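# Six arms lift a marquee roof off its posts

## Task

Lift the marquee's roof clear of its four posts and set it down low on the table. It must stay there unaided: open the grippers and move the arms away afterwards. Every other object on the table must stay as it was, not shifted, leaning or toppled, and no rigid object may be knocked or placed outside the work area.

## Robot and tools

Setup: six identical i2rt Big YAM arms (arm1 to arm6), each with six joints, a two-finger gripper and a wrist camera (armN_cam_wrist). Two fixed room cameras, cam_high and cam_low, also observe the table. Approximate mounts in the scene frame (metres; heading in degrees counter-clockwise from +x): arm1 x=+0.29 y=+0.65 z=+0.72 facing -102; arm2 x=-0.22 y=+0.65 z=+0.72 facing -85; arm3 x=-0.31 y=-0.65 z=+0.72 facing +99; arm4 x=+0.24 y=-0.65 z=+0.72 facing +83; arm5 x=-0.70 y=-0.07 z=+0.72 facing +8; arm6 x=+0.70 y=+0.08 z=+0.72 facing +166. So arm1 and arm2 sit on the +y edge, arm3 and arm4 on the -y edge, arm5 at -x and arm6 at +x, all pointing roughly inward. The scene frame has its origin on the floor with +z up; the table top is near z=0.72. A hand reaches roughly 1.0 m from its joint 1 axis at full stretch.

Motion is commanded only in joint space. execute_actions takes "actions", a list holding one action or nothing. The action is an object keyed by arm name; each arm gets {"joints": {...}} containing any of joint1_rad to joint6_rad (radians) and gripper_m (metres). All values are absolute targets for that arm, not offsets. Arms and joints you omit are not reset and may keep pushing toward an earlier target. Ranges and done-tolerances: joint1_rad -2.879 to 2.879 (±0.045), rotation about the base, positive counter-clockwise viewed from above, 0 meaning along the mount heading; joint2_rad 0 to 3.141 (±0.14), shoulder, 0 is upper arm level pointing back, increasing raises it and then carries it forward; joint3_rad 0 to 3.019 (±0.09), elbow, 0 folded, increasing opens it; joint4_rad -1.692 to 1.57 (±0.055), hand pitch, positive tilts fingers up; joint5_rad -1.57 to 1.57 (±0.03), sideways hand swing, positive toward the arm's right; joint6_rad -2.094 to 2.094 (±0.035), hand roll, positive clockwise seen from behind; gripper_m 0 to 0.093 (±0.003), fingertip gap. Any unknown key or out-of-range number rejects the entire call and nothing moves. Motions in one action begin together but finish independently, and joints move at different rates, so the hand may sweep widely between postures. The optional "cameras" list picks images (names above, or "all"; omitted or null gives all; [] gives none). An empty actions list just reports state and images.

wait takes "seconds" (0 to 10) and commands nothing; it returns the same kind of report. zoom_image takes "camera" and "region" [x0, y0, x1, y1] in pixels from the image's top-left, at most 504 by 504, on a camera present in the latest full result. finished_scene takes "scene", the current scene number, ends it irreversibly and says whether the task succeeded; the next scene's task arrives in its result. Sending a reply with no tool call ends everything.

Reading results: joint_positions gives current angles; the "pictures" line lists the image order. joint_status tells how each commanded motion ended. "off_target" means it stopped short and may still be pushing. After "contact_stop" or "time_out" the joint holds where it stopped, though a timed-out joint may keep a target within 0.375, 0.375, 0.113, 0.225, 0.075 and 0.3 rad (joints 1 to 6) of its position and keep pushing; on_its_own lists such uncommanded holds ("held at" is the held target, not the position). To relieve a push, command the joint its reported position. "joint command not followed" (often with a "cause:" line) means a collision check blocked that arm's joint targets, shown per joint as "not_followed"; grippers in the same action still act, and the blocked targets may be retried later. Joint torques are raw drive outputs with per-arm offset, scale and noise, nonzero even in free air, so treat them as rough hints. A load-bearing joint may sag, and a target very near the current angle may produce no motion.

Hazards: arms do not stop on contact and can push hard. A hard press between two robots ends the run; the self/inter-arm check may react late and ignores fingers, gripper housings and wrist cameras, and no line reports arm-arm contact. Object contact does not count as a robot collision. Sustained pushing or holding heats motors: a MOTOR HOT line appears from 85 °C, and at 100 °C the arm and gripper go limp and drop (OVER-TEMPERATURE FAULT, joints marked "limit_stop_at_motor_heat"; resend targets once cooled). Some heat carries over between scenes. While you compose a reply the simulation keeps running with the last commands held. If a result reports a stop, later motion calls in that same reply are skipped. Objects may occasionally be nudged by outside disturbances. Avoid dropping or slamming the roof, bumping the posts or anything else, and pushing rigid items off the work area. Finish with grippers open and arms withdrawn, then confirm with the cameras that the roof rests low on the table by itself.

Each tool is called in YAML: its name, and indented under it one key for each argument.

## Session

execute_actions:
  actions: []
  cameras: ["cam_high","cam_low"]

Scene clock: 0.00 s.
Joint torques (N m, as the arm reports them, + toward a larger angle): no reading
arm1.joint_positions: joint1_rad=+0.260 joint2_rad=+0.405 joint3_rad=+0.535 joint4_rad=-1.237 joint5_rad=+0.194 joint6_rad=-0.388 gripper_m=+0.095
arm1.joint_status: not commanded
arm1.hand: x=+0.2734 y=+0.4589 z=+0.9429 quat_wxyz=(-0.059, -0.523, -0.817, +0.238) (m; scene frame)
arm2.joint_positions: joint1_rad=-0.341 joint2_rad=+0.525 joint3_rad=+0.404 joint4_rad=-1.011 joint5_rad=-0.241 joint6_rad=+0.302 gripper_m=+0.095
arm2.joint_status: not commanded
arm2.hand: x=-0.2334 y=+0.4358 z=+0.9328 quat_wxyz=(-0.237, -0.834, -0.496, +0.055) (m; scene frame)
arm3.joint_positions: joint1_rad=+0.094 joint2_rad=+0.351 joint3_rad=+0.649 joint4_rad=-1.406 joint5_rad=+0.295 joint6_rad=+0.506 gripper_m=+0.094
arm3.joint_status: not commanded
arm3.hand: x=-0.2955 y=-0.4819 z=+1.0381 quat_wxyz=(-0.223, +0.549, -0.791, -0.149) (m; scene frame)
arm4.joint_positions: joint1_rad=-0.213 joint2_rad=+0.469 joint3_rad=+0.485 joint4_rad=-1.098 joint5_rad=-0.151 joint6_rad=-0.534 gripper_m=+0.094
arm4.joint_status: not commanded
arm4.hand: x=+0.2816 y=-0.4418 z=+0.9638 quat_wxyz=(-0.201, +0.766, -0.591, -0.156) (m; scene frame)
arm5.joint_positions: joint1_rad=+0.385 joint2_rad=+0.416 joint3_rad=+0.610 joint4_rad=-1.302 joint5_rad=+0.084 joint6_rad=+0.233 gripper_m=+0.094
arm5.joint_status: not commanded
arm5.hand: x=-0.5319 y=+0.0069 z=+0.9651 quat_wxyz=(-0.235, +0.124, -0.963, -0.047) (m; scene frame)
arm6.joint_positions: joint1_rad=-0.299 joint2_rad=+0.495 joint3_rad=+0.462 joint4_rad=-1.050 joint5_rad=-0.284 joint6_rad=-0.187 gripper_m=+0.095
arm6.joint_status: not commanded
arm6.hand: x=+0.4877 y=+0.1423 z=+0.9222 quat_wxyz=(+0.046, +0.955, -0.120, -0.266) (m; scene frame)
pictures: cam_high, cam_low
Images, in order (width x height): cam_high 504x504, cam_low 504x504.

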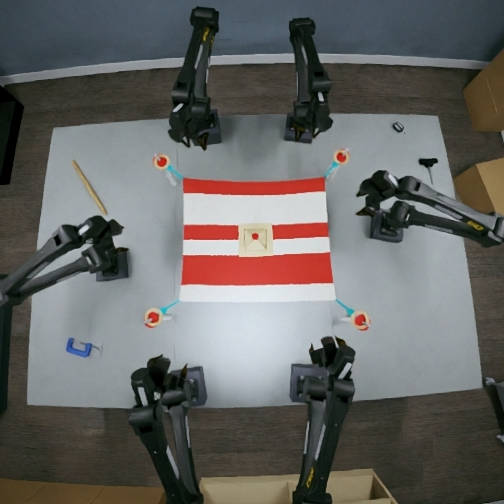

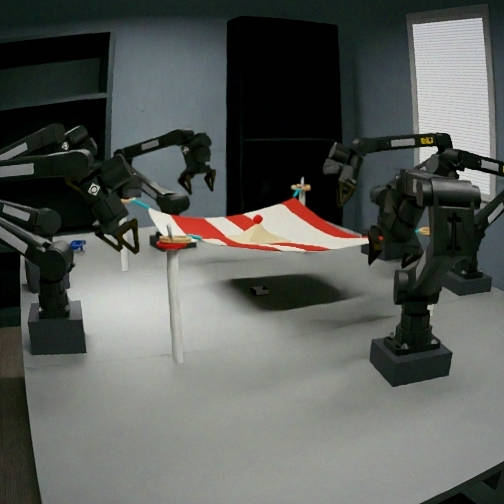

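zoom_image:
  camera: "cam_high"
  region: [120, 130, 380, 350]

zoom_image:
  camera: "cam_low"
  region: [100, 160, 440, 370]

Region (120, 130, 380, 350) of cam_high's 504x504 image, scaled by 1.938, with more detail than that image has; it fills the top 426 rows of this view, and the rest is white.

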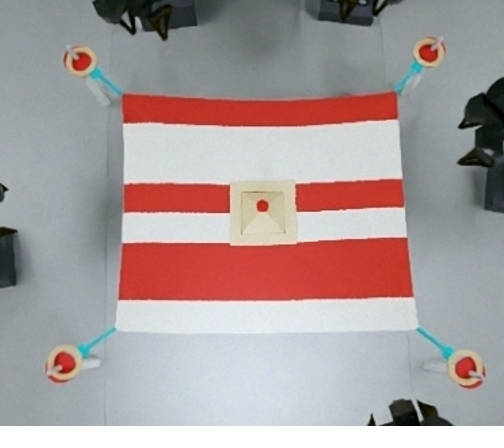

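Region (100, 160, 440, 370) of cam_low's 504x504 image, scaled by 1.482, with more detail than that image has; it fills the top 311 rows of this view, and the rest is white.

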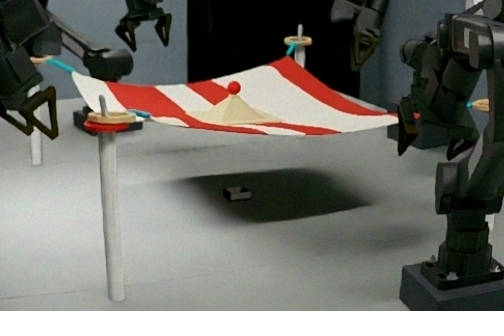

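execute_actions:
  actions:
    - {"arm1":{"joints":{"joint1_rad":0.478,"joint2_rad":0.75,"joint3_rad":1.25,"joint4_rad":-1.545,"joint5_rad":0,"joint6_rad":0.6,"gripper_m":0.055}},"arm2":{"joints":{"joint1_rad":-0.458,"joint2_rad":0.75,"joint3_rad":1.2,"joint4_rad":-1.452,"joint5_rad":0,"joint6_rad":-0.7,"gripper_m":0.055}},"arm3":{"joints":{"joint1_rad":-0.005,"joint2_rad":0.75,"joint3_rad":1.19,"joint4_rad":-1.47,"joint5_rad":0,"joint6_rad":0.985,"gripper_m":0.055}},"arm4":{"joints":{"joint1_rad":-0.317,"joint2_rad":0.75,"joint3_rad":1.285,"joint4_rad":-1.538,"joint5_rad":0,"joint6_rad":-1.115,"gripper_m":0.055}},"arm5":{"joints":{"joint1_rad":0.0}},"arm6":{"joints":{"joint1_rad":0.2,"joint2_rad":0.2}}}
  cameras: []

execute_actions:
  actions:
    - {"arm1":{"joints":{"joint2_rad":1.242,"joint6_rad":1.025}},"arm2":{"joints":{"joint2_rad":1.262,"joint6_rad":-1.21}},"arm3":{"joints":{"joint2_rad":1.258}},"arm4":{"joints":{"joint2_rad":1.29}}}
  cameras: ["arm1_cam_wrist","arm2_cam_wrist","arm3_cam_wrist","arm4_cam_wrist","cam_low"]

Scene clock: 36.80 s.
Joint torques (N m, as the arm reports them, + toward a larger angle): arm1=[ 0.23 -0.37 12.29  0.82 -0.12  0.2 ] | arm2=[-3.24 -0.8  13.4   1.2   0.1  -0.11] | arm3=[-0.75 -2.42 15.37  0.75 -0.13  0.04] | arm4=[-1.39  1.6  10.16  0.27  0.19 -0.22] | arm5=[-1.02  3.8  13.31  1.51  0.12  0.07] | arm6=[ 1.12  1.99 13.49  1.84 -0.09  0.05]
arm1.joint_positions: joint1_rad=+0.470 joint2_rad=+0.746 joint3_rad=+1.210 joint4_rad=-1.533 joint5_rad=+0.003 joint6_rad=+0.590 gripper_m=+0.055
arm1.joint_status: all done
arm1.hand: x=+0.3630 y=+0.4092 z=+1.1608 quat_wxyz=(-0.231, -0.777, -0.579, +0.083) (m; scene frame)
arm2.joint_positions: joint1_rad=-0.451 joint2_rad=+0.753 joint3_rad=+1.154 joint4_rad=-1.442 joint5_rad=-0.003 joint6_rad=-0.690 gripper_m=+0.055
arm2.joint_status: all done
arm2.hand: x=-0.3187 y=+0.3953 z=+1.1924 quat_wxyz=(-0.072, -0.561, -0.787, +0.245) (m; scene frame)
arm3.joint_positions: joint1_rad=+0.004 joint2_rad=+0.753 joint3_rad=+1.131 joint4_rad=-1.458 joint5_rad=+0.004 joint6_rad=+0.977 gripper_m=+0.055
arm3.joint_status: all done
arm3.hand: x=-0.3423 y=-0.3896 z=+1.1779 quat_wxyz=(-0.057, +0.343, -0.907, -0.236) (m; scene frame)
arm4.joint_positions: joint1_rad=-0.310 joint2_rad=+0.744 joint3_rad=+1.253 joint4_rad=-1.518 joint5_rad=-0.003 joint6_rad=-1.100 gripper_m=+0.055
arm4.joint_status: all done
arm4.hand: x=+0.3422 y=-0.4189 z=+1.2255 quat_wxyz=(-0.278, +0.869, -0.410, -0.011) (m; scene frame)
arm5.joint_positions: joint1_rad=+0.003 joint2_rad=+0.416 joint3_rad=+0.610 joint4_rad=-1.302 joint5_rad=+0.084 joint6_rad=+0.233 gripper_m=+0.094
arm5.joint_status: all done
arm5.hand: x=-0.5150 y=-0.0625 z=+0.9649 quat_wxyz=(-0.239, -0.062, -0.969, -0.004) (m; scene frame)
arm6.joint_positions: joint1_rad=+0.190 joint2_rad=+0.202 joint3_rad=+0.462 joint4_rad=-1.050 joint5_rad=-0.284 joint6_rad=-0.187 gripper_m=+0.095
arm6.joint_status: all done
arm6.hand: x=+0.4951 y=+0.0354 z=+0.9769 quat_wxyz=(+0.091, +0.910, +0.131, -0.382) (m; scene frame)
pictures: none
No camera images: the call's "cameras" was empty. Leave "cameras" out to get every camera's image.

Scene clock: 38.33 s.
Joint torques (N m, as the arm reports them, + toward a larger angle): arm1=[ 0.49 -7.61 12.07 -0.01 -0.1   0.25] | arm2=[-3.05 -7.57 12.41  0.22  0.04 -0.16] | arm3=[ -0.63 -11.67  14.04  -0.14  -0.1    0.07] | arm4=[ -1.48 -10.09   9.98  -0.52   0.18  -0.29] | arm5=[-0.92  3.8  13.24  1.48  0.09  0.05] | arm6=[ 1.08  1.98 13.51  1.86 -0.08  0.05]
arm1.joint_positions: joint1_rad=+0.470 joint2_rad=+1.253 joint3_rad=+1.212 joint4_rad=-1.536 joint5_rad=+0.003 joint6_rad=+1.014 gripper_m=+0.055
arm1.joint_status: all done
arm1.hand: x=+0.3922 y=+0.3157 z=+1.0175 quat_wxyz=(+0.006, -0.910, -0.416, +0.000) (m; scene frame)
arm2.joint_positions: joint1_rad=-0.451 joint2_rad=+1.274 joint3_rad=+1.162 joint4_rad=-1.445 joint5_rad=-0.003 joint6_rad=-1.200 gripper_m=+0.055
arm2.joint_status: all done
arm2.hand: x=-0.3482 y=+0.3114 z=+1.0393 quat_wxyz=(-0.007, -0.356, -0.935, +0.000) (m; scene frame)
arm3.joint_positions: joint1_rad=+0.004 joint2_rad=+1.270 joint3_rad=+1.142 joint4_rad=-1.458 joint5_rad=+0.004 joint6_rad=+0.977 gripper_m=+0.055
arm3.joint_status: all done
arm3.hand: x=-0.3538 y=-0.3033 z=+1.0329 quat_wxyz=(+0.000, +0.354, -0.935, +0.007) (m; scene frame)
arm4.joint_positions: joint1_rad=-0.310 joint2_rad=+1.295 joint3_rad=+1.257 joint4_rad=-1.521 joint5_rad=-0.003 joint6_rad=-1.101 gripper_m=+0.055
arm4.joint_status: all done
arm4.hand: x=+0.3879 y=-0.3130 z=+1.0639 quat_wxyz=(-0.007, +0.904, -0.427, -0.003) (m; scene frame)
arm5.joint_positions: joint1_rad=+0.003 joint2_rad=+0.416 joint3_rad=+0.610 joint4_rad=-1.302 joint5_rad=+0.084 joint6_rad=+0.233 gripper_m=+0.094
arm5.joint_status: not commanded
arm5.hand: x=-0.5150 y=-0.0625 z=+0.9649 quat_wxyz=(-0.239, -0.062, -0.969, -0.004) (m; scene frame)
arm6.joint_positions: joint1_rad=+0.190 joint2_rad=+0.202 joint3_rad=+0.462 joint4_rad=-1.050 joint5_rad=-0.284 joint6_rad=-0.187 gripper_m=+0.095
arm6.joint_status: not commanded
arm6.hand: x=+0.4951 y=+0.0354 z=+0.9769 quat_wxyz=(+0.091, +0.910, +0.131, -0.382) (m; scene frame)
pictures: arm1_cam_wrist, arm2_cam_wrist, arm3_cam_wrist, arm4_cam_wrist, cam_low
Images, in order (width x height): arm1_cam_wrist 504x504, arm2_cam_wrist 504x504, arm3_cam_wrist 504x504, arm4_cam_wrist 504x504, cam_low 504x504.

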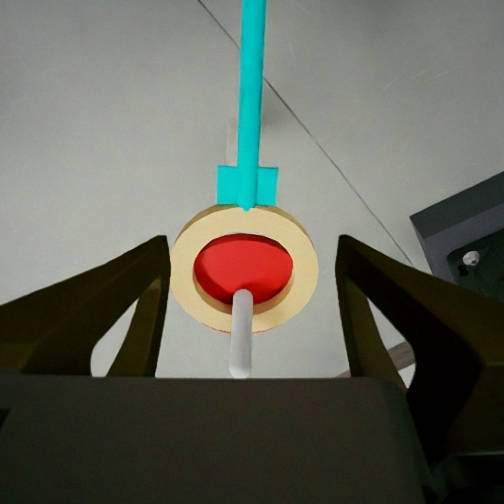

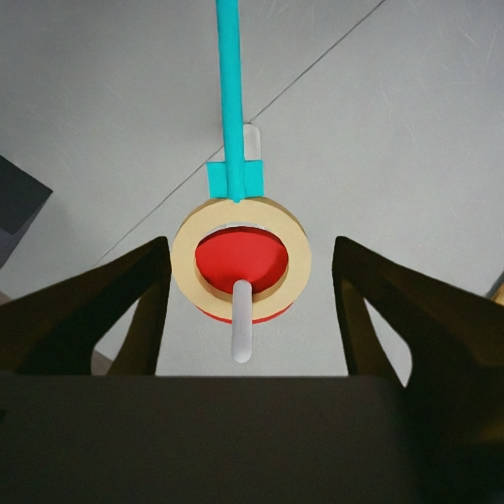

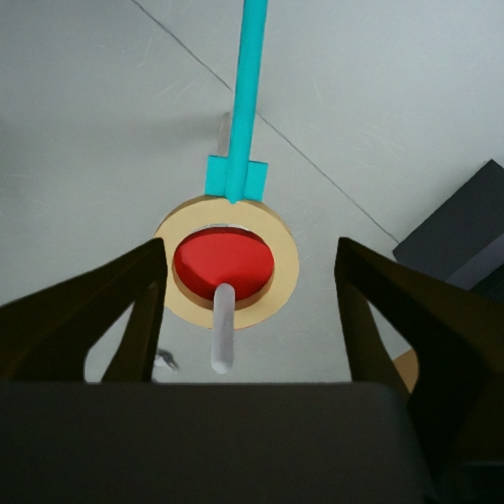

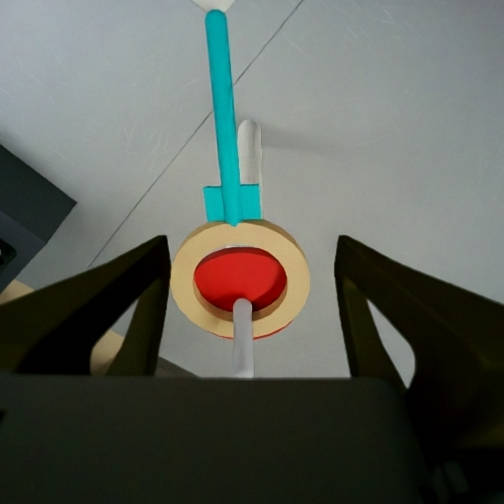

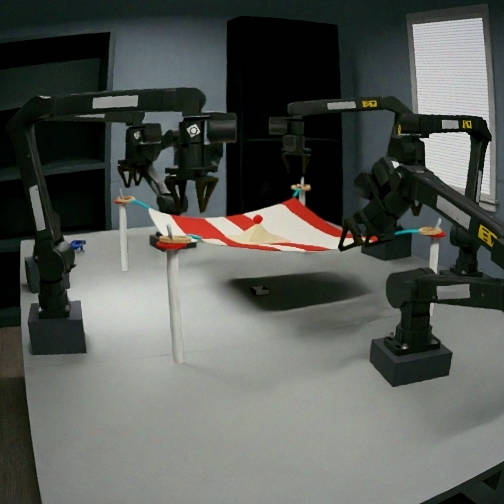

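execute_actions:
  actions:
    - {"arm1":{"joints":{"joint2_rad":1.277,"joint3_rad":1.079,"joint4_rad":-1.361,"joint5_rad":-0.022}},"arm2":{"joints":{"joint2_rad":1.31,"joint3_rad":0.995,"joint4_rad":-1.248,"joint5_rad":-0.017,"joint6_rad":-1.26}},"arm3":{"joints":{"joint2_rad":1.312,"joint3_rad":1.015,"joint4_rad":-1.262,"joint5_rad":-0.005,"joint6_rad":1.08}},"arm4":{"joints":{"joint3_rad":1.096,"joint4_rad":-1.35,"joint5_rad":0.024,"joint6_rad":-1.18}}}
  cameras: ["arm1_cam_wrist","arm2_cam_wrist","arm3_cam_wrist","arm4_cam_wrist","cam_low"]

Scene clock: 70.73 s.
Joint torques (N m, as the arm reports them, + toward a larger angle): arm1=[ 0.44 -7.45  9.19  0.86 -0.12  0.23] | arm2=[-3.14 -6.41  8.73  1.06 -0.21 -0.15] | arm3=[ -0.83 -11.25   9.48   1.04  -0.09   0.08] | arm4=[-1.27 -8.62  8.45  0.74  0.16 -0.29] | arm5=[-1.97  3.14 13.28  1.59  0.07  0.07] | arm6=[ 1.1   2.04 13.5   1.85 -0.09  0.04]
arm1.joint_positions: joint1_rad=+0.470 joint2_rad=+1.284 joint3_rad=+1.071 joint4_rad=-1.375 joint5_rad=-0.018 joint6_rad=+1.015 gripper_m=+0.055
arm1.joint_status: all done
arm1.hand: x=+0.3959 y=+0.3165 z=+0.9541 quat_wxyz=(+0.010, -0.910, -0.415, -0.011) (m; scene frame)
arm2.joint_positions: joint1_rad=-0.451 joint2_rad=+1.306 joint3_rad=+0.993 joint4_rad=-1.259 joint5_rad=-0.014 joint6_rad=-1.250 gripper_m=+0.055
arm2.joint_status: all done
arm2.hand: x=-0.3428 y=+0.3185 z=+0.9659 quat_wxyz=(-0.012, -0.332, -0.943, -0.007) (m; scene frame)
arm3.joint_positions: joint1_rad=+0.004 joint2_rad=+1.314 joint3_rad=+1.018 joint4_rad=-1.280 joint5_rad=-0.001 joint6_rad=+1.072 gripper_m=+0.055
arm3.joint_status: all done
arm3.hand: x=-0.3555 y=-0.2977 z=+0.9717 quat_wxyz=(+0.002, +0.309, -0.951, +0.002) (m; scene frame)
arm4.joint_positions: joint1_rad=-0.310 joint2_rad=+1.286 joint3_rad=+1.088 joint4_rad=-1.368 joint5_rad=+0.021 joint6_rad=-1.165 gripper_m=+0.055
arm4.joint_status: all done
arm4.hand: x=+0.3866 y=-0.3258 z=+1.0029 quat_wxyz=(-0.003, +0.917, -0.398, +0.009) (m; scene frame)
arm5.joint_positions: joint1_rad=+0.003 joint2_rad=+0.416 joint3_rad=+0.610 joint4_rad=-1.302 joint5_rad=+0.084 joint6_rad=+0.233 gripper_m=+0.094
arm5.joint_status: not commanded
arm5.hand: x=-0.5150 y=-0.0625 z=+0.9649 quat_wxyz=(-0.239, -0.062, -0.969, -0.004) (m; scene frame)
arm6.joint_positions: joint1_rad=+0.190 joint2_rad=+0.202 joint3_rad=+0.462 joint4_rad=-1.050 joint5_rad=-0.284 joint6_rad=-0.187 gripper_m=+0.095
arm6.joint_status: not commanded
arm6.hand: x=+0.4951 y=+0.0354 z=+0.9769 quat_wxyz=(+0.091, +0.910, +0.131, -0.382) (m; scene frame)
pictures: arm1_cam_wrist, arm2_cam_wrist, arm3_cam_wrist, arm4_cam_wrist, cam_low
Images, in order (width x height): arm1_cam_wrist 504x504, arm2_cam_wrist 504x504, arm3_cam_wrist 504x504, arm4_cam_wrist 504x504, cam_low 504x504.

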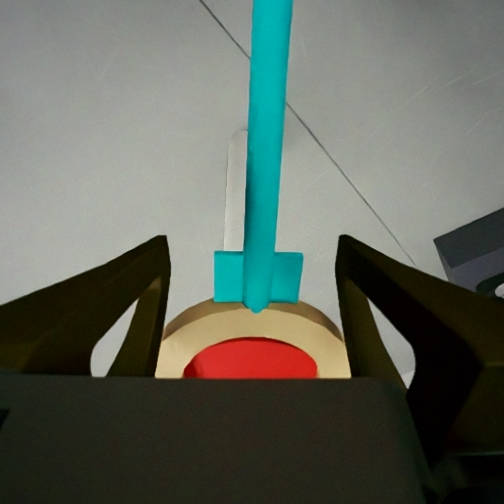

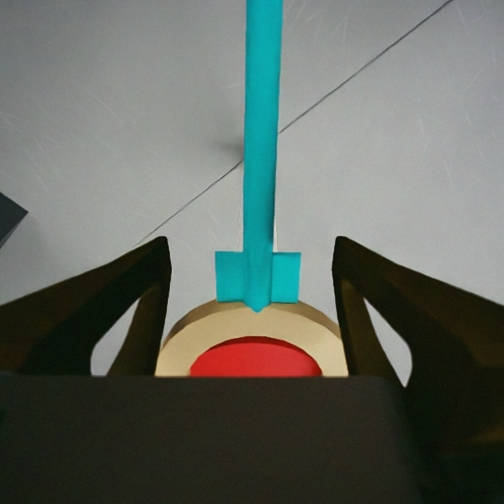

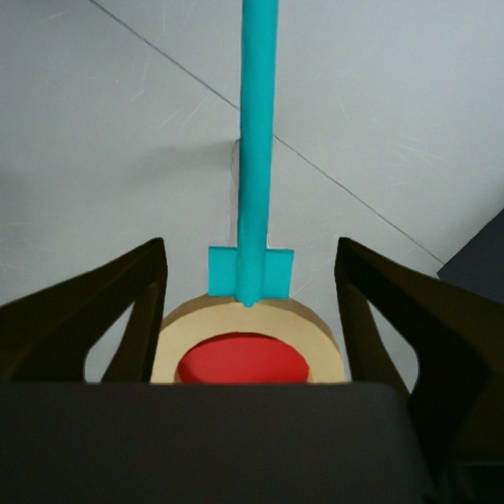

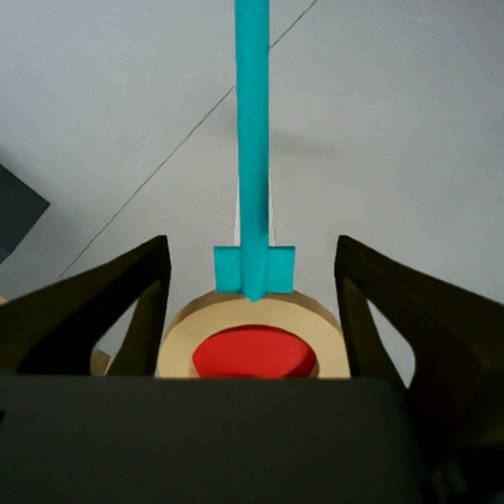

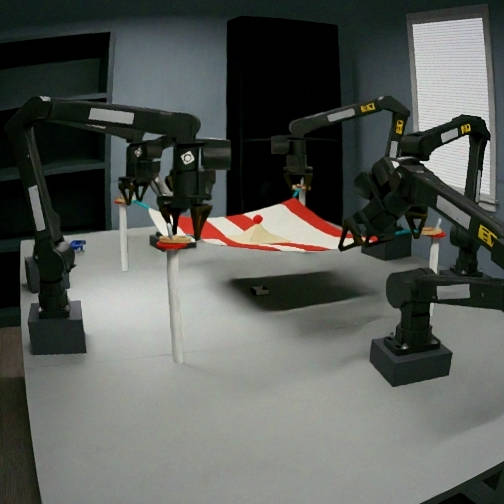

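execute_actions:
  actions:
    - {"arm1":{"joints":{"gripper_m":0.0}},"arm2":{"joints":{"gripper_m":0.0}},"arm3":{"joints":{"gripper_m":0.0}},"arm4":{"joints":{"joint3_rad":1.078,"joint4_rad":-1.338,"gripper_m":0.0}}}
  cameras: []

execute_actions:
  actions:
    - {"arm1":{"joints":{"joint1_rad":0.54,"joint2_rad":1.218,"joint3_rad":1.235,"joint4_rad":-1.567}},"arm2":{"joints":{"joint1_rad":-0.535,"joint2_rad":1.233,"joint3_rad":1.158,"joint4_rad":-1.452}},"arm3":{"joints":{"joint1_rad":0.075,"joint2_rad":1.242,"joint3_rad":1.18,"joint4_rad":-1.475}},"arm4":{"joints":{"joint1_rad":-0.39,"joint2_rad":1.23,"joint3_rad":1.24,"joint4_rad":-1.558}}}
  cameras: ["cam_high","cam_low"]

zoom_image:
  camera: "cam_low"
  region: [100, 150, 460, 260]

Scene clock: 90.93 s.
Joint torques (N m, as the arm reports them, + toward a larger angle): arm1=[ 0.38 -8.04  9.28  0.8  -0.13  0.23] | arm2=[-3.18 -6.06  8.74  0.94  0.01 -0.14] | arm3=[ -0.83 -10.87   9.59   0.96  -0.1    0.06] | arm4=[-1.49 -8.48  7.7   0.65  0.18 -0.26] | arm5=[-1.07  3.2  13.29  1.64  0.11  0.04] | arm6=[ 1.1   1.97 13.5   1.85 -0.08  0.04]
arm1.joint_positions: joint1_rad=+0.470 joint2_rad=+1.284 joint3_rad=+1.071 joint4_rad=-1.372 joint5_rad=-0.018 joint6_rad=+1.015 gripper_m=+0.022
arm1.joint_status: gripper_m off_target (ended at +0.022, target +0.000)
arm1.hand: x=+0.3960 y=+0.3159 z=+0.9541 quat_wxyz=(+0.008, -0.910, -0.415, -0.011) (m; scene frame)
arm2.joint_positions: joint1_rad=-0.451 joint2_rad=+1.306 joint3_rad=+0.993 joint4_rad=-1.257 joint5_rad=-0.019 joint6_rad=-1.251 gripper_m=+0.022
arm2.joint_status: gripper_m off_target (ended at +0.022, target +0.000)
arm2.hand: x=-0.3421 y=+0.3177 z=+0.9659 quat_wxyz=(-0.015, -0.332, -0.943, -0.006) (m; scene frame)
arm3.joint_positions: joint1_rad=+0.004 joint2_rad=+1.314 joint3_rad=+1.018 joint4_rad=-1.278 joint5_rad=-0.001 joint6_rad=+1.072 gripper_m=+0.021
arm3.joint_status: gripper_m off_target (ended at +0.021, target +0.000)
arm3.hand: x=-0.3556 y=-0.2973 z=+0.9717 quat_wxyz=(+0.001, +0.309, -0.951, +0.001) (m; scene frame)
arm4.joint_positions: joint1_rad=-0.310 joint2_rad=+1.286 joint3_rad=+1.082 joint4_rad=-1.355 joint5_rad=+0.021 joint6_rad=-1.166 gripper_m=+0.021
arm4.joint_status: gripper_m off_target (ended at +0.021, target +0.000); the others done
arm4.hand: x=+0.3870 y=-0.3247 z=+1.0006 quat_wxyz=(-0.007, +0.918, -0.397, +0.009) (m; scene frame)
arm5.joint_positions: joint1_rad=+0.003 joint2_rad=+0.416 joint3_rad=+0.610 joint4_rad=-1.302 joint5_rad=+0.084 joint6_rad=+0.233 gripper_m=+0.094
arm5.joint_status: not commanded
arm5.hand: x=-0.5150 y=-0.0625 z=+0.9649 quat_wxyz=(-0.239, -0.062, -0.969, -0.004) (m; scene frame)
arm6.joint_positions: joint1_rad=+0.190 joint2_rad=+0.202 joint3_rad=+0.462 joint4_rad=-1.050 joint5_rad=-0.284 joint6_rad=-0.187 gripper_m=+0.095
arm6.joint_status: not commanded
arm6.hand: x=+0.4951 y=+0.0354 z=+0.9769 quat_wxyz=(+0.091, +0.910, +0.131, -0.382) (m; scene frame)
pictures: none
No camera images: the call's "cameras" was empty. Leave "cameras" out to get every camera's image.

Scene clock: 91.90 s.
Joint torques (N m, as the arm reports them, + toward a larger angle): arm1=[ 1.32 -6.53 11.8  -0.59 -0.44  0.26] | arm2=[-4.26 -6.68 12.28 -0.11  0.56 -0.15] | arm3=[ 1.25 -9.27 13.48 -0.6  -0.38  0.08] | arm4=[-2.03 -7.74 10.08 -0.87  0.68 -0.29] | arm5=[-1.69  3.37 13.24  1.5   0.13  0.01] | arm6=[ 1.08  1.98 13.52  1.86 -0.08  0.05]
arm1.joint_positions: joint1_rad=+0.521 joint2_rad=+1.218 joint3_rad=+1.203 joint4_rad=-1.544 joint5_rad=-0.009 joint6_rad=+1.016 gripper_m=+0.022
arm1.joint_status: all done
arm1.hand: x=+0.4079 y=+0.3303 z=+1.0255 quat_wxyz=(-0.004, -0.899, -0.438, -0.005) (m; scene frame)
arm2.joint_positions: joint1_rad=-0.512 joint2_rad=+1.236 joint3_rad=+1.123 joint4_rad=-1.436 joint5_rad=-0.032 joint6_rad=-1.251 gripper_m=+0.022
arm2.joint_status: all done
arm2.hand: x=-0.3590 y=+0.3290 z=+1.0371 quat_wxyz=(-0.021, -0.360, -0.933, +0.005) (m; scene frame)
arm3.joint_positions: joint1_rad=+0.055 joint2_rad=+1.242 joint3_rad=+1.139 joint4_rad=-1.452 joint5_rad=+0.006 joint6_rad=+1.073 gripper_m=+0.021
arm3.joint_status: all done
arm3.hand: x=-0.3707 y=-0.3080 z=+1.0410 quat_wxyz=(-0.003, +0.333, -0.943, -0.008) (m; scene frame)
arm4.joint_positions: joint1_rad=-0.366 joint2_rad=+1.226 joint3_rad=+1.213 joint4_rad=-1.531 joint5_rad=+0.006 joint6_rad=-1.166 gripper_m=+0.021
arm4.joint_status: all done
arm4.hand: x=+0.3980 y=-0.3426 z=+1.0699 quat_wxyz=(-0.014, +0.906, -0.423, +0.002) (m; scene frame)
arm5.joint_positions: joint1_rad=+0.003 joint2_rad=+0.416 joint3_rad=+0.610 joint4_rad=-1.302 joint5_rad=+0.084 joint6_rad=+0.233 gripper_m=+0.094
arm5.joint_status: not commanded
arm5.hand: x=-0.5150 y=-0.0625 z=+0.9649 quat_wxyz=(-0.239, -0.062, -0.969, -0.004) (m; scene frame)
arm6.joint_positions: joint1_rad=+0.190 joint2_rad=+0.202 joint3_rad=+0.462 joint4_rad=-1.050 joint5_rad=-0.284 joint6_rad=-0.187 gripper_m=+0.095
arm6.joint_status: not commanded
arm6.hand: x=+0.4951 y=+0.0354 z=+0.9769 quat_wxyz=(+0.091, +0.910, +0.131, -0.382) (m; scene frame)
pictures: cam_high, cam_low
Images, in order (width x height): cam_high 504x504, cam_low 504x504.

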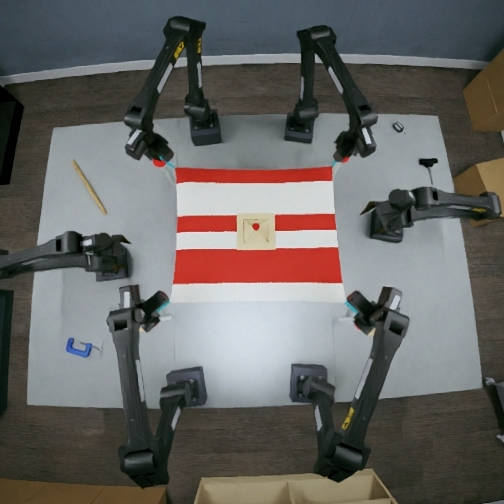

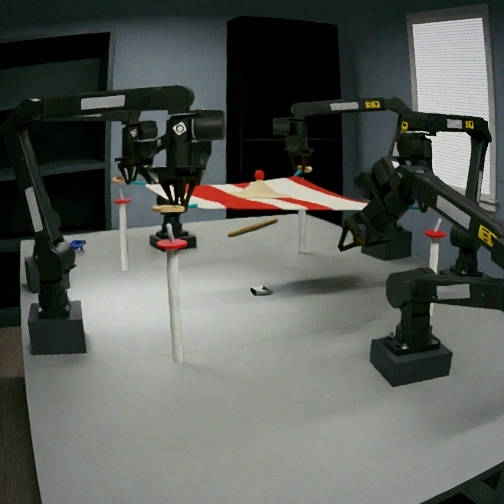

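Region (100, 150, 460, 260) of cam_low's 504x504 image, scaled by 1.400, with more detail than that image has; it fills the top 154 rows of this view, and the rest is white.

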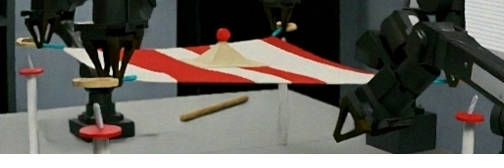

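execute_actions:
  actions:
    - {"arm1":{"joints":{"joint1_rad":0.155,"joint2_rad":1.13,"joint4_rad":-1.65,"joint5_rad":0,"joint6_rad":0.6}},"arm2":{"joints":{"joint1_rad":-0.145,"joint2_rad":1.1,"joint4_rad":-1.59,"joint5_rad":0,"joint6_rad":-0.7}},"arm3":{"joints":{"joint1_rad":-0.312,"joint2_rad":1.19,"joint4_rad":-1.52,"joint5_rad":0,"joint6_rad":0.55}},"arm4":{"joints":{"joint1_rad":-0.007,"joint2_rad":1.13,"joint4_rad":-1.65,"joint5_rad":0,"joint6_rad":-0.65}}}
  cameras: []

execute_actions:
  actions:
    - {"arm1":{"joints":{"joint2_rad":1.185,"joint3_rad":0.85,"joint4_rad":-1.215,"joint6_rad":0.35}},"arm2":{"joints":{"joint2_rad":1.222,"joint3_rad":0.742,"joint4_rad":-1.07,"joint6_rad":-0.3}},"arm3":{"joints":{"joint2_rad":1.31,"joint3_rad":0.82,"joint4_rad":-1.056,"joint6_rad":0.25}},"arm4":{"joints":{"joint2_rad":1.26,"joint3_rad":0.786,"joint4_rad":-1.07,"joint6_rad":-0.35}}}
  cameras: ["cam_low"]

execute_actions:
  actions:
    - {"arm1":{"joints":{"joint2_rad":1.522,"joint3_rad":0.62,"joint4_rad":-0.64}},"arm2":{"joints":{"joint2_rad":1.683,"joint3_rad":0.568,"joint4_rad":-0.445}},"arm3":{"joints":{"joint2_rad":1.712,"joint3_rad":0.658,"joint4_rad":-0.485}},"arm4":{"joints":{"joint2_rad":1.685,"joint3_rad":0.612,"joint4_rad":-0.475}}}
  cameras: ["cam_high","cam_low"]

Scene clock: 110.77 s.
Joint torques (N m, as the arm reports them, + toward a larger angle): arm1=[-0.56 -5.39 11.7  -0.33 -0.13  0.09] | arm2=[-2.38 -4.11 12.3  -0.05  0.14  0.05] | arm3=[-0.5  -9.85 13.65 -0.36 -0.11 -0.08] | arm4=[-0.17 -5.48 10.1  -0.76  0.3   0.02] | arm5=[-1.17  3.53 13.31  1.51  0.12  0.06] | arm6=[ 1.12  1.97 13.5   1.84 -0.08  0.05]
arm1.joint_positions: joint1_rad=+0.160 joint2_rad=+1.129 joint3_rad=+1.203 joint4_rad=-1.632 joint5_rad=+0.004 joint6_rad=+0.610 gripper_m=+0.022
arm1.joint_status: all done
arm1.hand: x=+0.2859 y=+0.3432 z=+1.0518 quat_wxyz=(-0.002, -0.889, -0.458, +0.003) (m; scene frame)
arm2.joint_positions: joint1_rad=-0.150 joint2_rad=+1.095 joint3_rad=+1.123 joint4_rad=-1.575 joint5_rad=-0.004 joint6_rad=-0.710 gripper_m=+0.022
arm2.joint_status: all done
arm2.hand: x=-0.2399 y=+0.3514 z=+1.0805 quat_wxyz=(-0.011, -0.442, -0.897, +0.003) (m; scene frame)
arm3.joint_positions: joint1_rad=-0.308 joint2_rad=+1.198 joint3_rad=+1.139 joint4_rad=-1.500 joint5_rad=+0.004 joint6_rad=+0.557 gripper_m=+0.021
arm3.joint_status: all done
arm3.hand: x=-0.2482 y=-0.3246 z=+1.0545 quat_wxyz=(-0.005, +0.403, -0.915, -0.005) (m; scene frame)
arm4.joint_positions: joint1_rad=-0.011 joint2_rad=+1.125 joint3_rad=+1.213 joint4_rad=-1.627 joint5_rad=-0.005 joint6_rad=-0.665 gripper_m=+0.021
arm4.joint_status: all done
arm4.hand: x=+0.2747 y=-0.3448 z=+1.1004 quat_wxyz=(-0.015, +0.873, -0.487, -0.010) (m; scene frame)
arm5.joint_positions: joint1_rad=+0.003 joint2_rad=+0.416 joint3_rad=+0.610 joint4_rad=-1.302 joint5_rad=+0.084 joint6_rad=+0.233 gripper_m=+0.094
arm5.joint_status: not commanded
arm5.hand: x=-0.5150 y=-0.0625 z=+0.9649 quat_wxyz=(-0.239, -0.062, -0.969, -0.004) (m; scene frame)
arm6.joint_positions: joint1_rad=+0.190 joint2_rad=+0.202 joint3_rad=+0.462 joint4_rad=-1.050 joint5_rad=-0.284 joint6_rad=-0.187 gripper_m=+0.095
arm6.joint_status: not commanded
arm6.hand: x=+0.4951 y=+0.0354 z=+0.9769 quat_wxyz=(+0.091, +0.910, +0.131, -0.382) (m; scene frame)
pictures: none
No camera images: the call's "cameras" was empty. Leave "cameras" out to get every camera's image.

Scene clock: 112.20 s.
Joint torques (N m, as the arm reports them, + toward a larger angle): arm1=[-0.5  -6.54  8.47  0.79 -0.16  0.  ] | arm2=[-2.33 -5.81  7.54  1.02  0.14  0.05] | arm3=[ -0.29 -11.39   8.31   0.96  -0.16  -0.15] | arm4=[-0.83 -8.34  6.95  0.59  0.24  0.04] | arm5=[-1.28  3.51 13.3   1.58  0.13  0.04] | arm6=[ 1.07  1.93 13.5   1.84 -0.09  0.04]
arm1.joint_positions: joint1_rad=+0.160 joint2_rad=+1.194 joint3_rad=+0.849 joint4_rad=-1.223 joint5_rad=+0.004 joint6_rad=+0.360 gripper_m=+0.022
arm1.joint_status: all done
arm1.hand: x=+0.2859 y=+0.3437 z=+0.9003 quat_wxyz=(+0.002, -0.825, -0.565, +0.001) (m; scene frame)
arm2.joint_positions: joint1_rad=-0.150 joint2_rad=+1.234 joint3_rad=+0.748 joint4_rad=-1.078 joint5_rad=-0.003 joint6_rad=-0.310 gripper_m=+0.022
arm2.joint_status: all done
arm2.hand: x=-0.2377 y=+0.3496 z=+0.9033 quat_wxyz=(-0.006, -0.612, -0.791, -0.006) (m; scene frame)
arm3.joint_positions: joint1_rad=-0.308 joint2_rad=+1.325 joint3_rad=+0.828 joint4_rad=-1.071 joint5_rad=+0.004 joint6_rad=+0.258 gripper_m=+0.021
arm3.joint_status: all done
arm3.hand: x=-0.2484 y=-0.3239 z=+0.9011 quat_wxyz=(-0.002, +0.535, -0.845, +0.000) (m; scene frame)
arm4.joint_positions: joint1_rad=-0.011 joint2_rad=+1.269 joint3_rad=+0.787 joint4_rad=-1.083 joint5_rad=-0.004 joint6_rad=-0.365 gripper_m=+0.021
arm4.joint_status: all done
arm4.hand: x=+0.2752 y=-0.3383 z=+0.9006 quat_wxyz=(-0.002, +0.790, -0.612, -0.005) (m; scene frame)
arm5.joint_positions: joint1_rad=+0.003 joint2_rad=+0.416 joint3_rad=+0.610 joint4_rad=-1.302 joint5_rad=+0.084 joint6_rad=+0.233 gripper_m=+0.094
arm5.joint_status: not commanded
arm5.hand: x=-0.5150 y=-0.0625 z=+0.9649 quat_wxyz=(-0.239, -0.062, -0.969, -0.004) (m; scene frame)
arm6.joint_positions: joint1_rad=+0.190 joint2_rad=+0.202 joint3_rad=+0.462 joint4_rad=-1.050 joint5_rad=-0.284 joint6_rad=-0.187 gripper_m=+0.095
arm6.joint_status: not commanded
arm6.hand: x=+0.4951 y=+0.0354 z=+0.9769 quat_wxyz=(+0.091, +0.910, +0.131, -0.382) (m; scene frame)
pictures: cam_low
Images, in order (width x height): cam_low 504x504.

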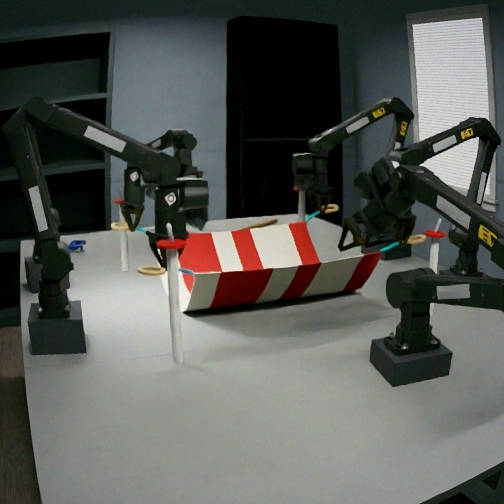

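Scene clock: 113.50 s.
Joint torques (N m, as the arm reports them, + toward a larger angle): arm1=[-0.75 -8.31  5.06  1.07 -0.15  0.02] | arm2=[-2.19 -6.33  3.65  1.17  0.11  0.04] | arm3=[ -0.26 -12.84   4.72   1.14  -0.1   -0.09] | arm4=[-0.74 -9.44  3.68  0.84  0.22  0.02] | arm5=[-0.6   3.68 13.34  1.45  0.11  0.03] | arm6=[ 1.06  1.97 13.49  1.84 -0.08  0.05]
arm1.joint_positions: joint1_rad=+0.160 joint2_rad=+1.532 joint3_rad=+0.623 joint4_rad=-0.654 joint5_rad=+0.003 joint6_rad=+0.359 gripper_m=+0.022
arm1.joint_status: all done
arm1.hand: x=+0.2859 y=+0.3383 z=+0.7323 quat_wxyz=(-0.001, -0.825, -0.565, +0.002) (m; scene frame)
arm2.joint_positions: joint1_rad=-0.150 joint2_rad=+1.673 joint3_rad=+0.574 joint4_rad=-0.457 joint5_rad=-0.003 joint6_rad=-0.309 gripper_m=+0.022
arm2.joint_status: all done
arm2.hand: x=-0.2357 y=+0.3463 z=+0.7312 quat_wxyz=(-0.008, -0.612, -0.791, -0.003) (m; scene frame)
arm3.joint_positions: joint1_rad=-0.308 joint2_rad=+1.713 joint3_rad=+0.667 joint4_rad=-0.503 joint5_rad=+0.002 joint6_rad=+0.257 gripper_m=+0.021
arm3.joint_status: all done
arm3.hand: x=-0.2475 y=-0.3163 z=+0.7341 quat_wxyz=(-0.008, +0.536, -0.844, -0.008) (m; scene frame)
arm4.joint_positions: joint1_rad=-0.011 joint2_rad=+1.679 joint3_rad=+0.617 joint4_rad=-0.493 joint5_rad=-0.003 joint6_rad=-0.364 gripper_m=+0.021
arm4.joint_status: all done
arm4.hand: x=+0.2758 y=-0.3317 z=+0.7314 quat_wxyz=(-0.007, +0.790, -0.613, -0.007) (m; scene frame)
arm5.joint_positions: joint1_rad=+0.003 joint2_rad=+0.416 joint3_rad=+0.610 joint4_rad=-1.302 joint5_rad=+0.084 joint6_rad=+0.233 gripper_m=+0.094
arm5.joint_status: not commanded
arm5.hand: x=-0.5150 y=-0.0625 z=+0.9649 quat_wxyz=(-0.239, -0.062, -0.969, -0.004) (m; scene frame)
arm6.joint_positions: joint1_rad=+0.190 joint2_rad=+0.202 joint3_rad=+0.462 joint4_rad=-1.050 joint5_rad=-0.284 joint6_rad=-0.187 gripper_m=+0.095
arm6.joint_status: not commanded
arm6.hand: x=+0.4951 y=+0.0354 z=+0.9769 quat_wxyz=(+0.091, +0.910, +0.131, -0.382) (m; scene frame)
pictures: cam_high, cam_low
Images, in order (width x height): cam_high 504x504, cam_low 504x504.

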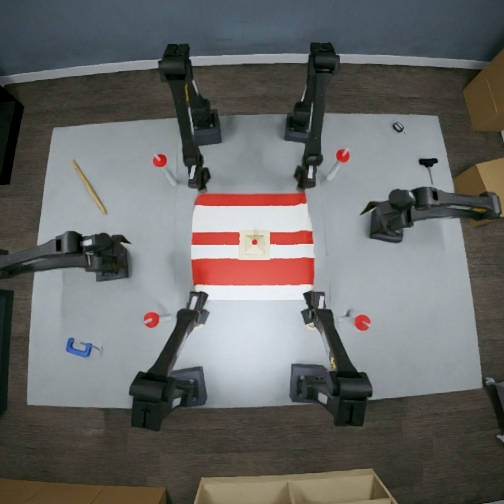

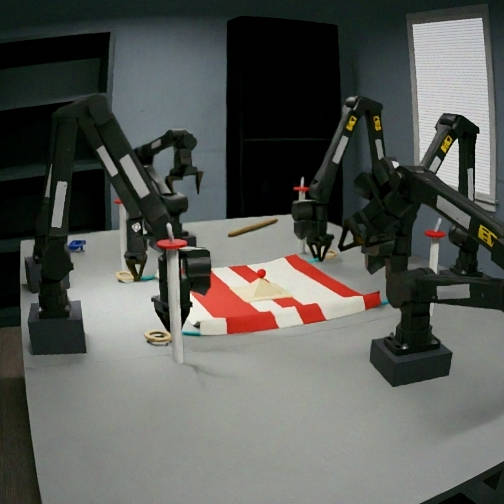

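execute_actions:
  actions:
    - {"arm1":{"joints":{"gripper_m":0.045}},"arm2":{"joints":{"gripper_m":0.045}},"arm3":{"joints":{"gripper_m":0.045}},"arm4":{"joints":{"gripper_m":0.045}}}
  cameras: []

execute_actions:
  actions:
    - {"arm1":{"joints":{"joint2_rad":0.9,"joint3_rad":0.75,"joint4_rad":-1.3}},"arm2":{"joints":{"joint2_rad":0.9,"joint3_rad":0.7,"joint4_rad":-1.25}},"arm3":{"joints":{"joint2_rad":0.9,"joint3_rad":0.75,"joint4_rad":-1.3}},"arm4":{"joints":{"joint2_rad":0.9,"joint3_rad":0.72,"joint4_rad":-1.27}}}
  cameras: ["cam_high","cam_low"]

Scene clock: 126.63 s.
Joint torques (N m, as the arm reports them, + toward a larger angle): arm1=[-0.63 -8.08  5.02  0.98 -0.15  0.01] | arm2=[-2.21 -6.33  3.64  1.17  0.1   0.04] | arm3=[ -0.2  -12.88   4.74   1.19  -0.1   -0.1 ] | arm4=[-0.4  -9.64  3.74  0.78  0.2   0.  ] | arm5=[-1.4   3.78 13.27  1.64  0.11  0.02] | arm6=[ 1.04  1.95 13.5   1.85 -0.09  0.05]
arm1.joint_positions: joint1_rad=+0.160 joint2_rad=+1.532 joint3_rad=+0.623 joint4_rad=-0.654 joint5_rad=+0.003 joint6_rad=+0.359 gripper_m=+0.045
arm1.joint_status: all done
arm1.hand: x=+0.2859 y=+0.3383 z=+0.7323 quat_wxyz=(-0.001, -0.825, -0.565, +0.002) (m; scene frame)
arm2.joint_positions: joint1_rad=-0.150 joint2_rad=+1.673 joint3_rad=+0.574 joint4_rad=-0.457 joint5_rad=-0.003 joint6_rad=-0.309 gripper_m=+0.045
arm2.joint_status: all done
arm2.hand: x=-0.2357 y=+0.3463 z=+0.7312 quat_wxyz=(-0.008, -0.612, -0.791, -0.003) (m; scene frame)
arm3.joint_positions: joint1_rad=-0.308 joint2_rad=+1.713 joint3_rad=+0.667 joint4_rad=-0.503 joint5_rad=+0.002 joint6_rad=+0.257 gripper_m=+0.045
arm3.joint_status: all done
arm3.hand: x=-0.2475 y=-0.3163 z=+0.7341 quat_wxyz=(-0.008, +0.536, -0.844, -0.008) (m; scene frame)
arm4.joint_positions: joint1_rad=-0.011 joint2_rad=+1.679 joint3_rad=+0.617 joint4_rad=-0.493 joint5_rad=-0.003 joint6_rad=-0.364 gripper_m=+0.045
arm4.joint_status: all done
arm4.hand: x=+0.2758 y=-0.3316 z=+0.7314 quat_wxyz=(-0.007, +0.790, -0.613, -0.007) (m; scene frame)
arm5.joint_positions: joint1_rad=+0.003 joint2_rad=+0.416 joint3_rad=+0.610 joint4_rad=-1.302 joint5_rad=+0.084 joint6_rad=+0.233 gripper_m=+0.094
arm5.joint_status: not commanded
arm5.hand: x=-0.5150 y=-0.0625 z=+0.9649 quat_wxyz=(-0.239, -0.062, -0.969, -0.004) (m; scene frame)
arm6.joint_positions: joint1_rad=+0.190 joint2_rad=+0.202 joint3_rad=+0.462 joint4_rad=-1.050 joint5_rad=-0.284 joint6_rad=-0.187 gripper_m=+0.095
arm6.joint_status: not commanded
arm6.hand: x=+0.4951 y=+0.0354 z=+0.9769 quat_wxyz=(+0.091, +0.910, +0.131, -0.382) (m; scene frame)
pictures: none
No camera images: the call's "cameras" was empty. Leave "cameras" out to get every camera's image.

Scene clock: 128.07 s.
Joint torques (N m, as the arm reports them, + toward a larger angle): arm1=[-0.6  -2.03 11.15  0.13 -0.14  0.01] | arm2=[-2.32 -1.96 11.06  0.38  0.1   0.05] | arm3=[-0.59 -3.55 13.43 -0.03 -0.1  -0.08] | arm4=[ 0.11 -1.3   9.48 -0.29  0.2   0.03] | arm5=[-1.35  3.33 13.31  1.47  0.08  0.02] | arm6=[ 1.04  1.98 13.5   1.85 -0.09  0.05]
arm1.joint_positions: joint1_rad=+0.160 joint2_rad=+0.898 joint3_rad=+0.723 joint4_rad=-1.288 joint5_rad=+0.003 joint6_rad=+0.359 gripper_m=+0.045
arm1.joint_status: all done
arm1.hand: x=+0.2867 y=+0.4075 z=+0.9263 quat_wxyz=(-0.041, -0.824, -0.565, +0.031) (m; scene frame)
arm2.joint_positions: joint1_rad=-0.150 joint2_rad=+0.904 joint3_rad=+0.678 joint4_rad=-1.240 joint5_rad=-0.003 joint6_rad=-0.309 gripper_m=+0.045
arm2.joint_status: all done
arm2.hand: x=-0.2352 y=+0.4101 z=+0.9579 quat_wxyz=(-0.034, -0.612, -0.790, +0.034) (m; scene frame)
arm3.joint_positions: joint1_rad=-0.308 joint2_rad=+0.899 joint3_rad=+0.711 joint4_rad=-1.283 joint5_rad=+0.002 joint6_rad=+0.257 gripper_m=+0.045
arm3.joint_status: all done
arm3.hand: x=-0.2655 y=-0.4154 z=+0.9681 quat_wxyz=(-0.034, +0.535, -0.843, -0.036) (m; scene frame)
arm4.joint_positions: joint1_rad=-0.011 joint2_rad=+0.896 joint3_rad=+0.701 joint4_rad=-1.253 joint5_rad=-0.003 joint6_rad=-0.364 gripper_m=+0.045
arm4.joint_status: all done
arm4.hand: x=+0.2676 y=-0.4088 z=+0.9616 quat_wxyz=(-0.053, +0.789, -0.612, -0.035) (m; scene frame)
arm5.joint_positions: joint1_rad=+0.003 joint2_rad=+0.416 joint3_rad=+0.610 joint4_rad=-1.302 joint5_rad=+0.084 joint6_rad=+0.233 gripper_m=+0.094
arm5.joint_status: not commanded
arm5.hand: x=-0.5150 y=-0.0625 z=+0.9649 quat_wxyz=(-0.239, -0.062, -0.969, -0.004) (m; scene frame)
arm6.joint_positions: joint1_rad=+0.190 joint2_rad=+0.202 joint3_rad=+0.462 joint4_rad=-1.050 joint5_rad=-0.284 joint6_rad=-0.187 gripper_m=+0.095
arm6.joint_status: not commanded
arm6.hand: x=+0.4951 y=+0.0354 z=+0.9769 quat_wxyz=(+0.091, +0.910, +0.131, -0.382) (m; scene frame)
pictures: cam_high, cam_low
Images, in order (width x height): cam_high 504x504, cam_low 504x504.

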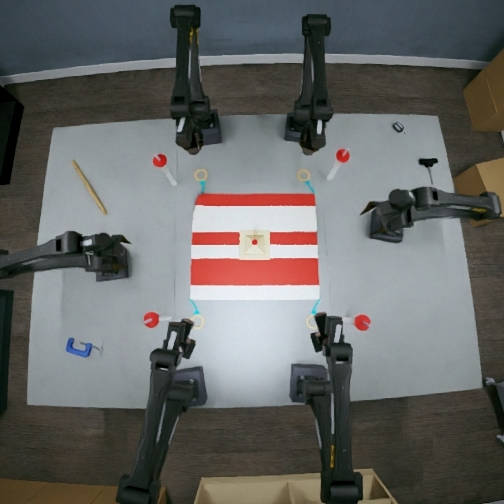

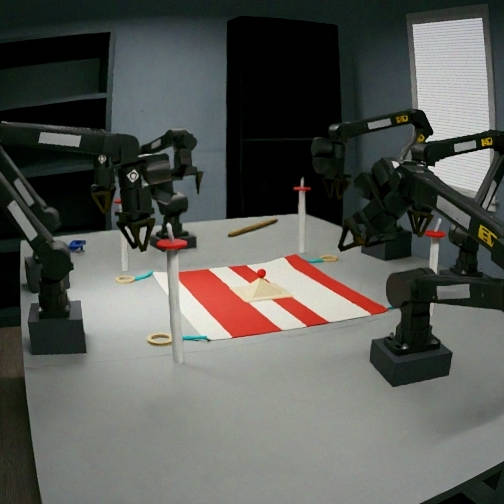

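finished_scene:
  scene: 2

The scene is finished: the task was done.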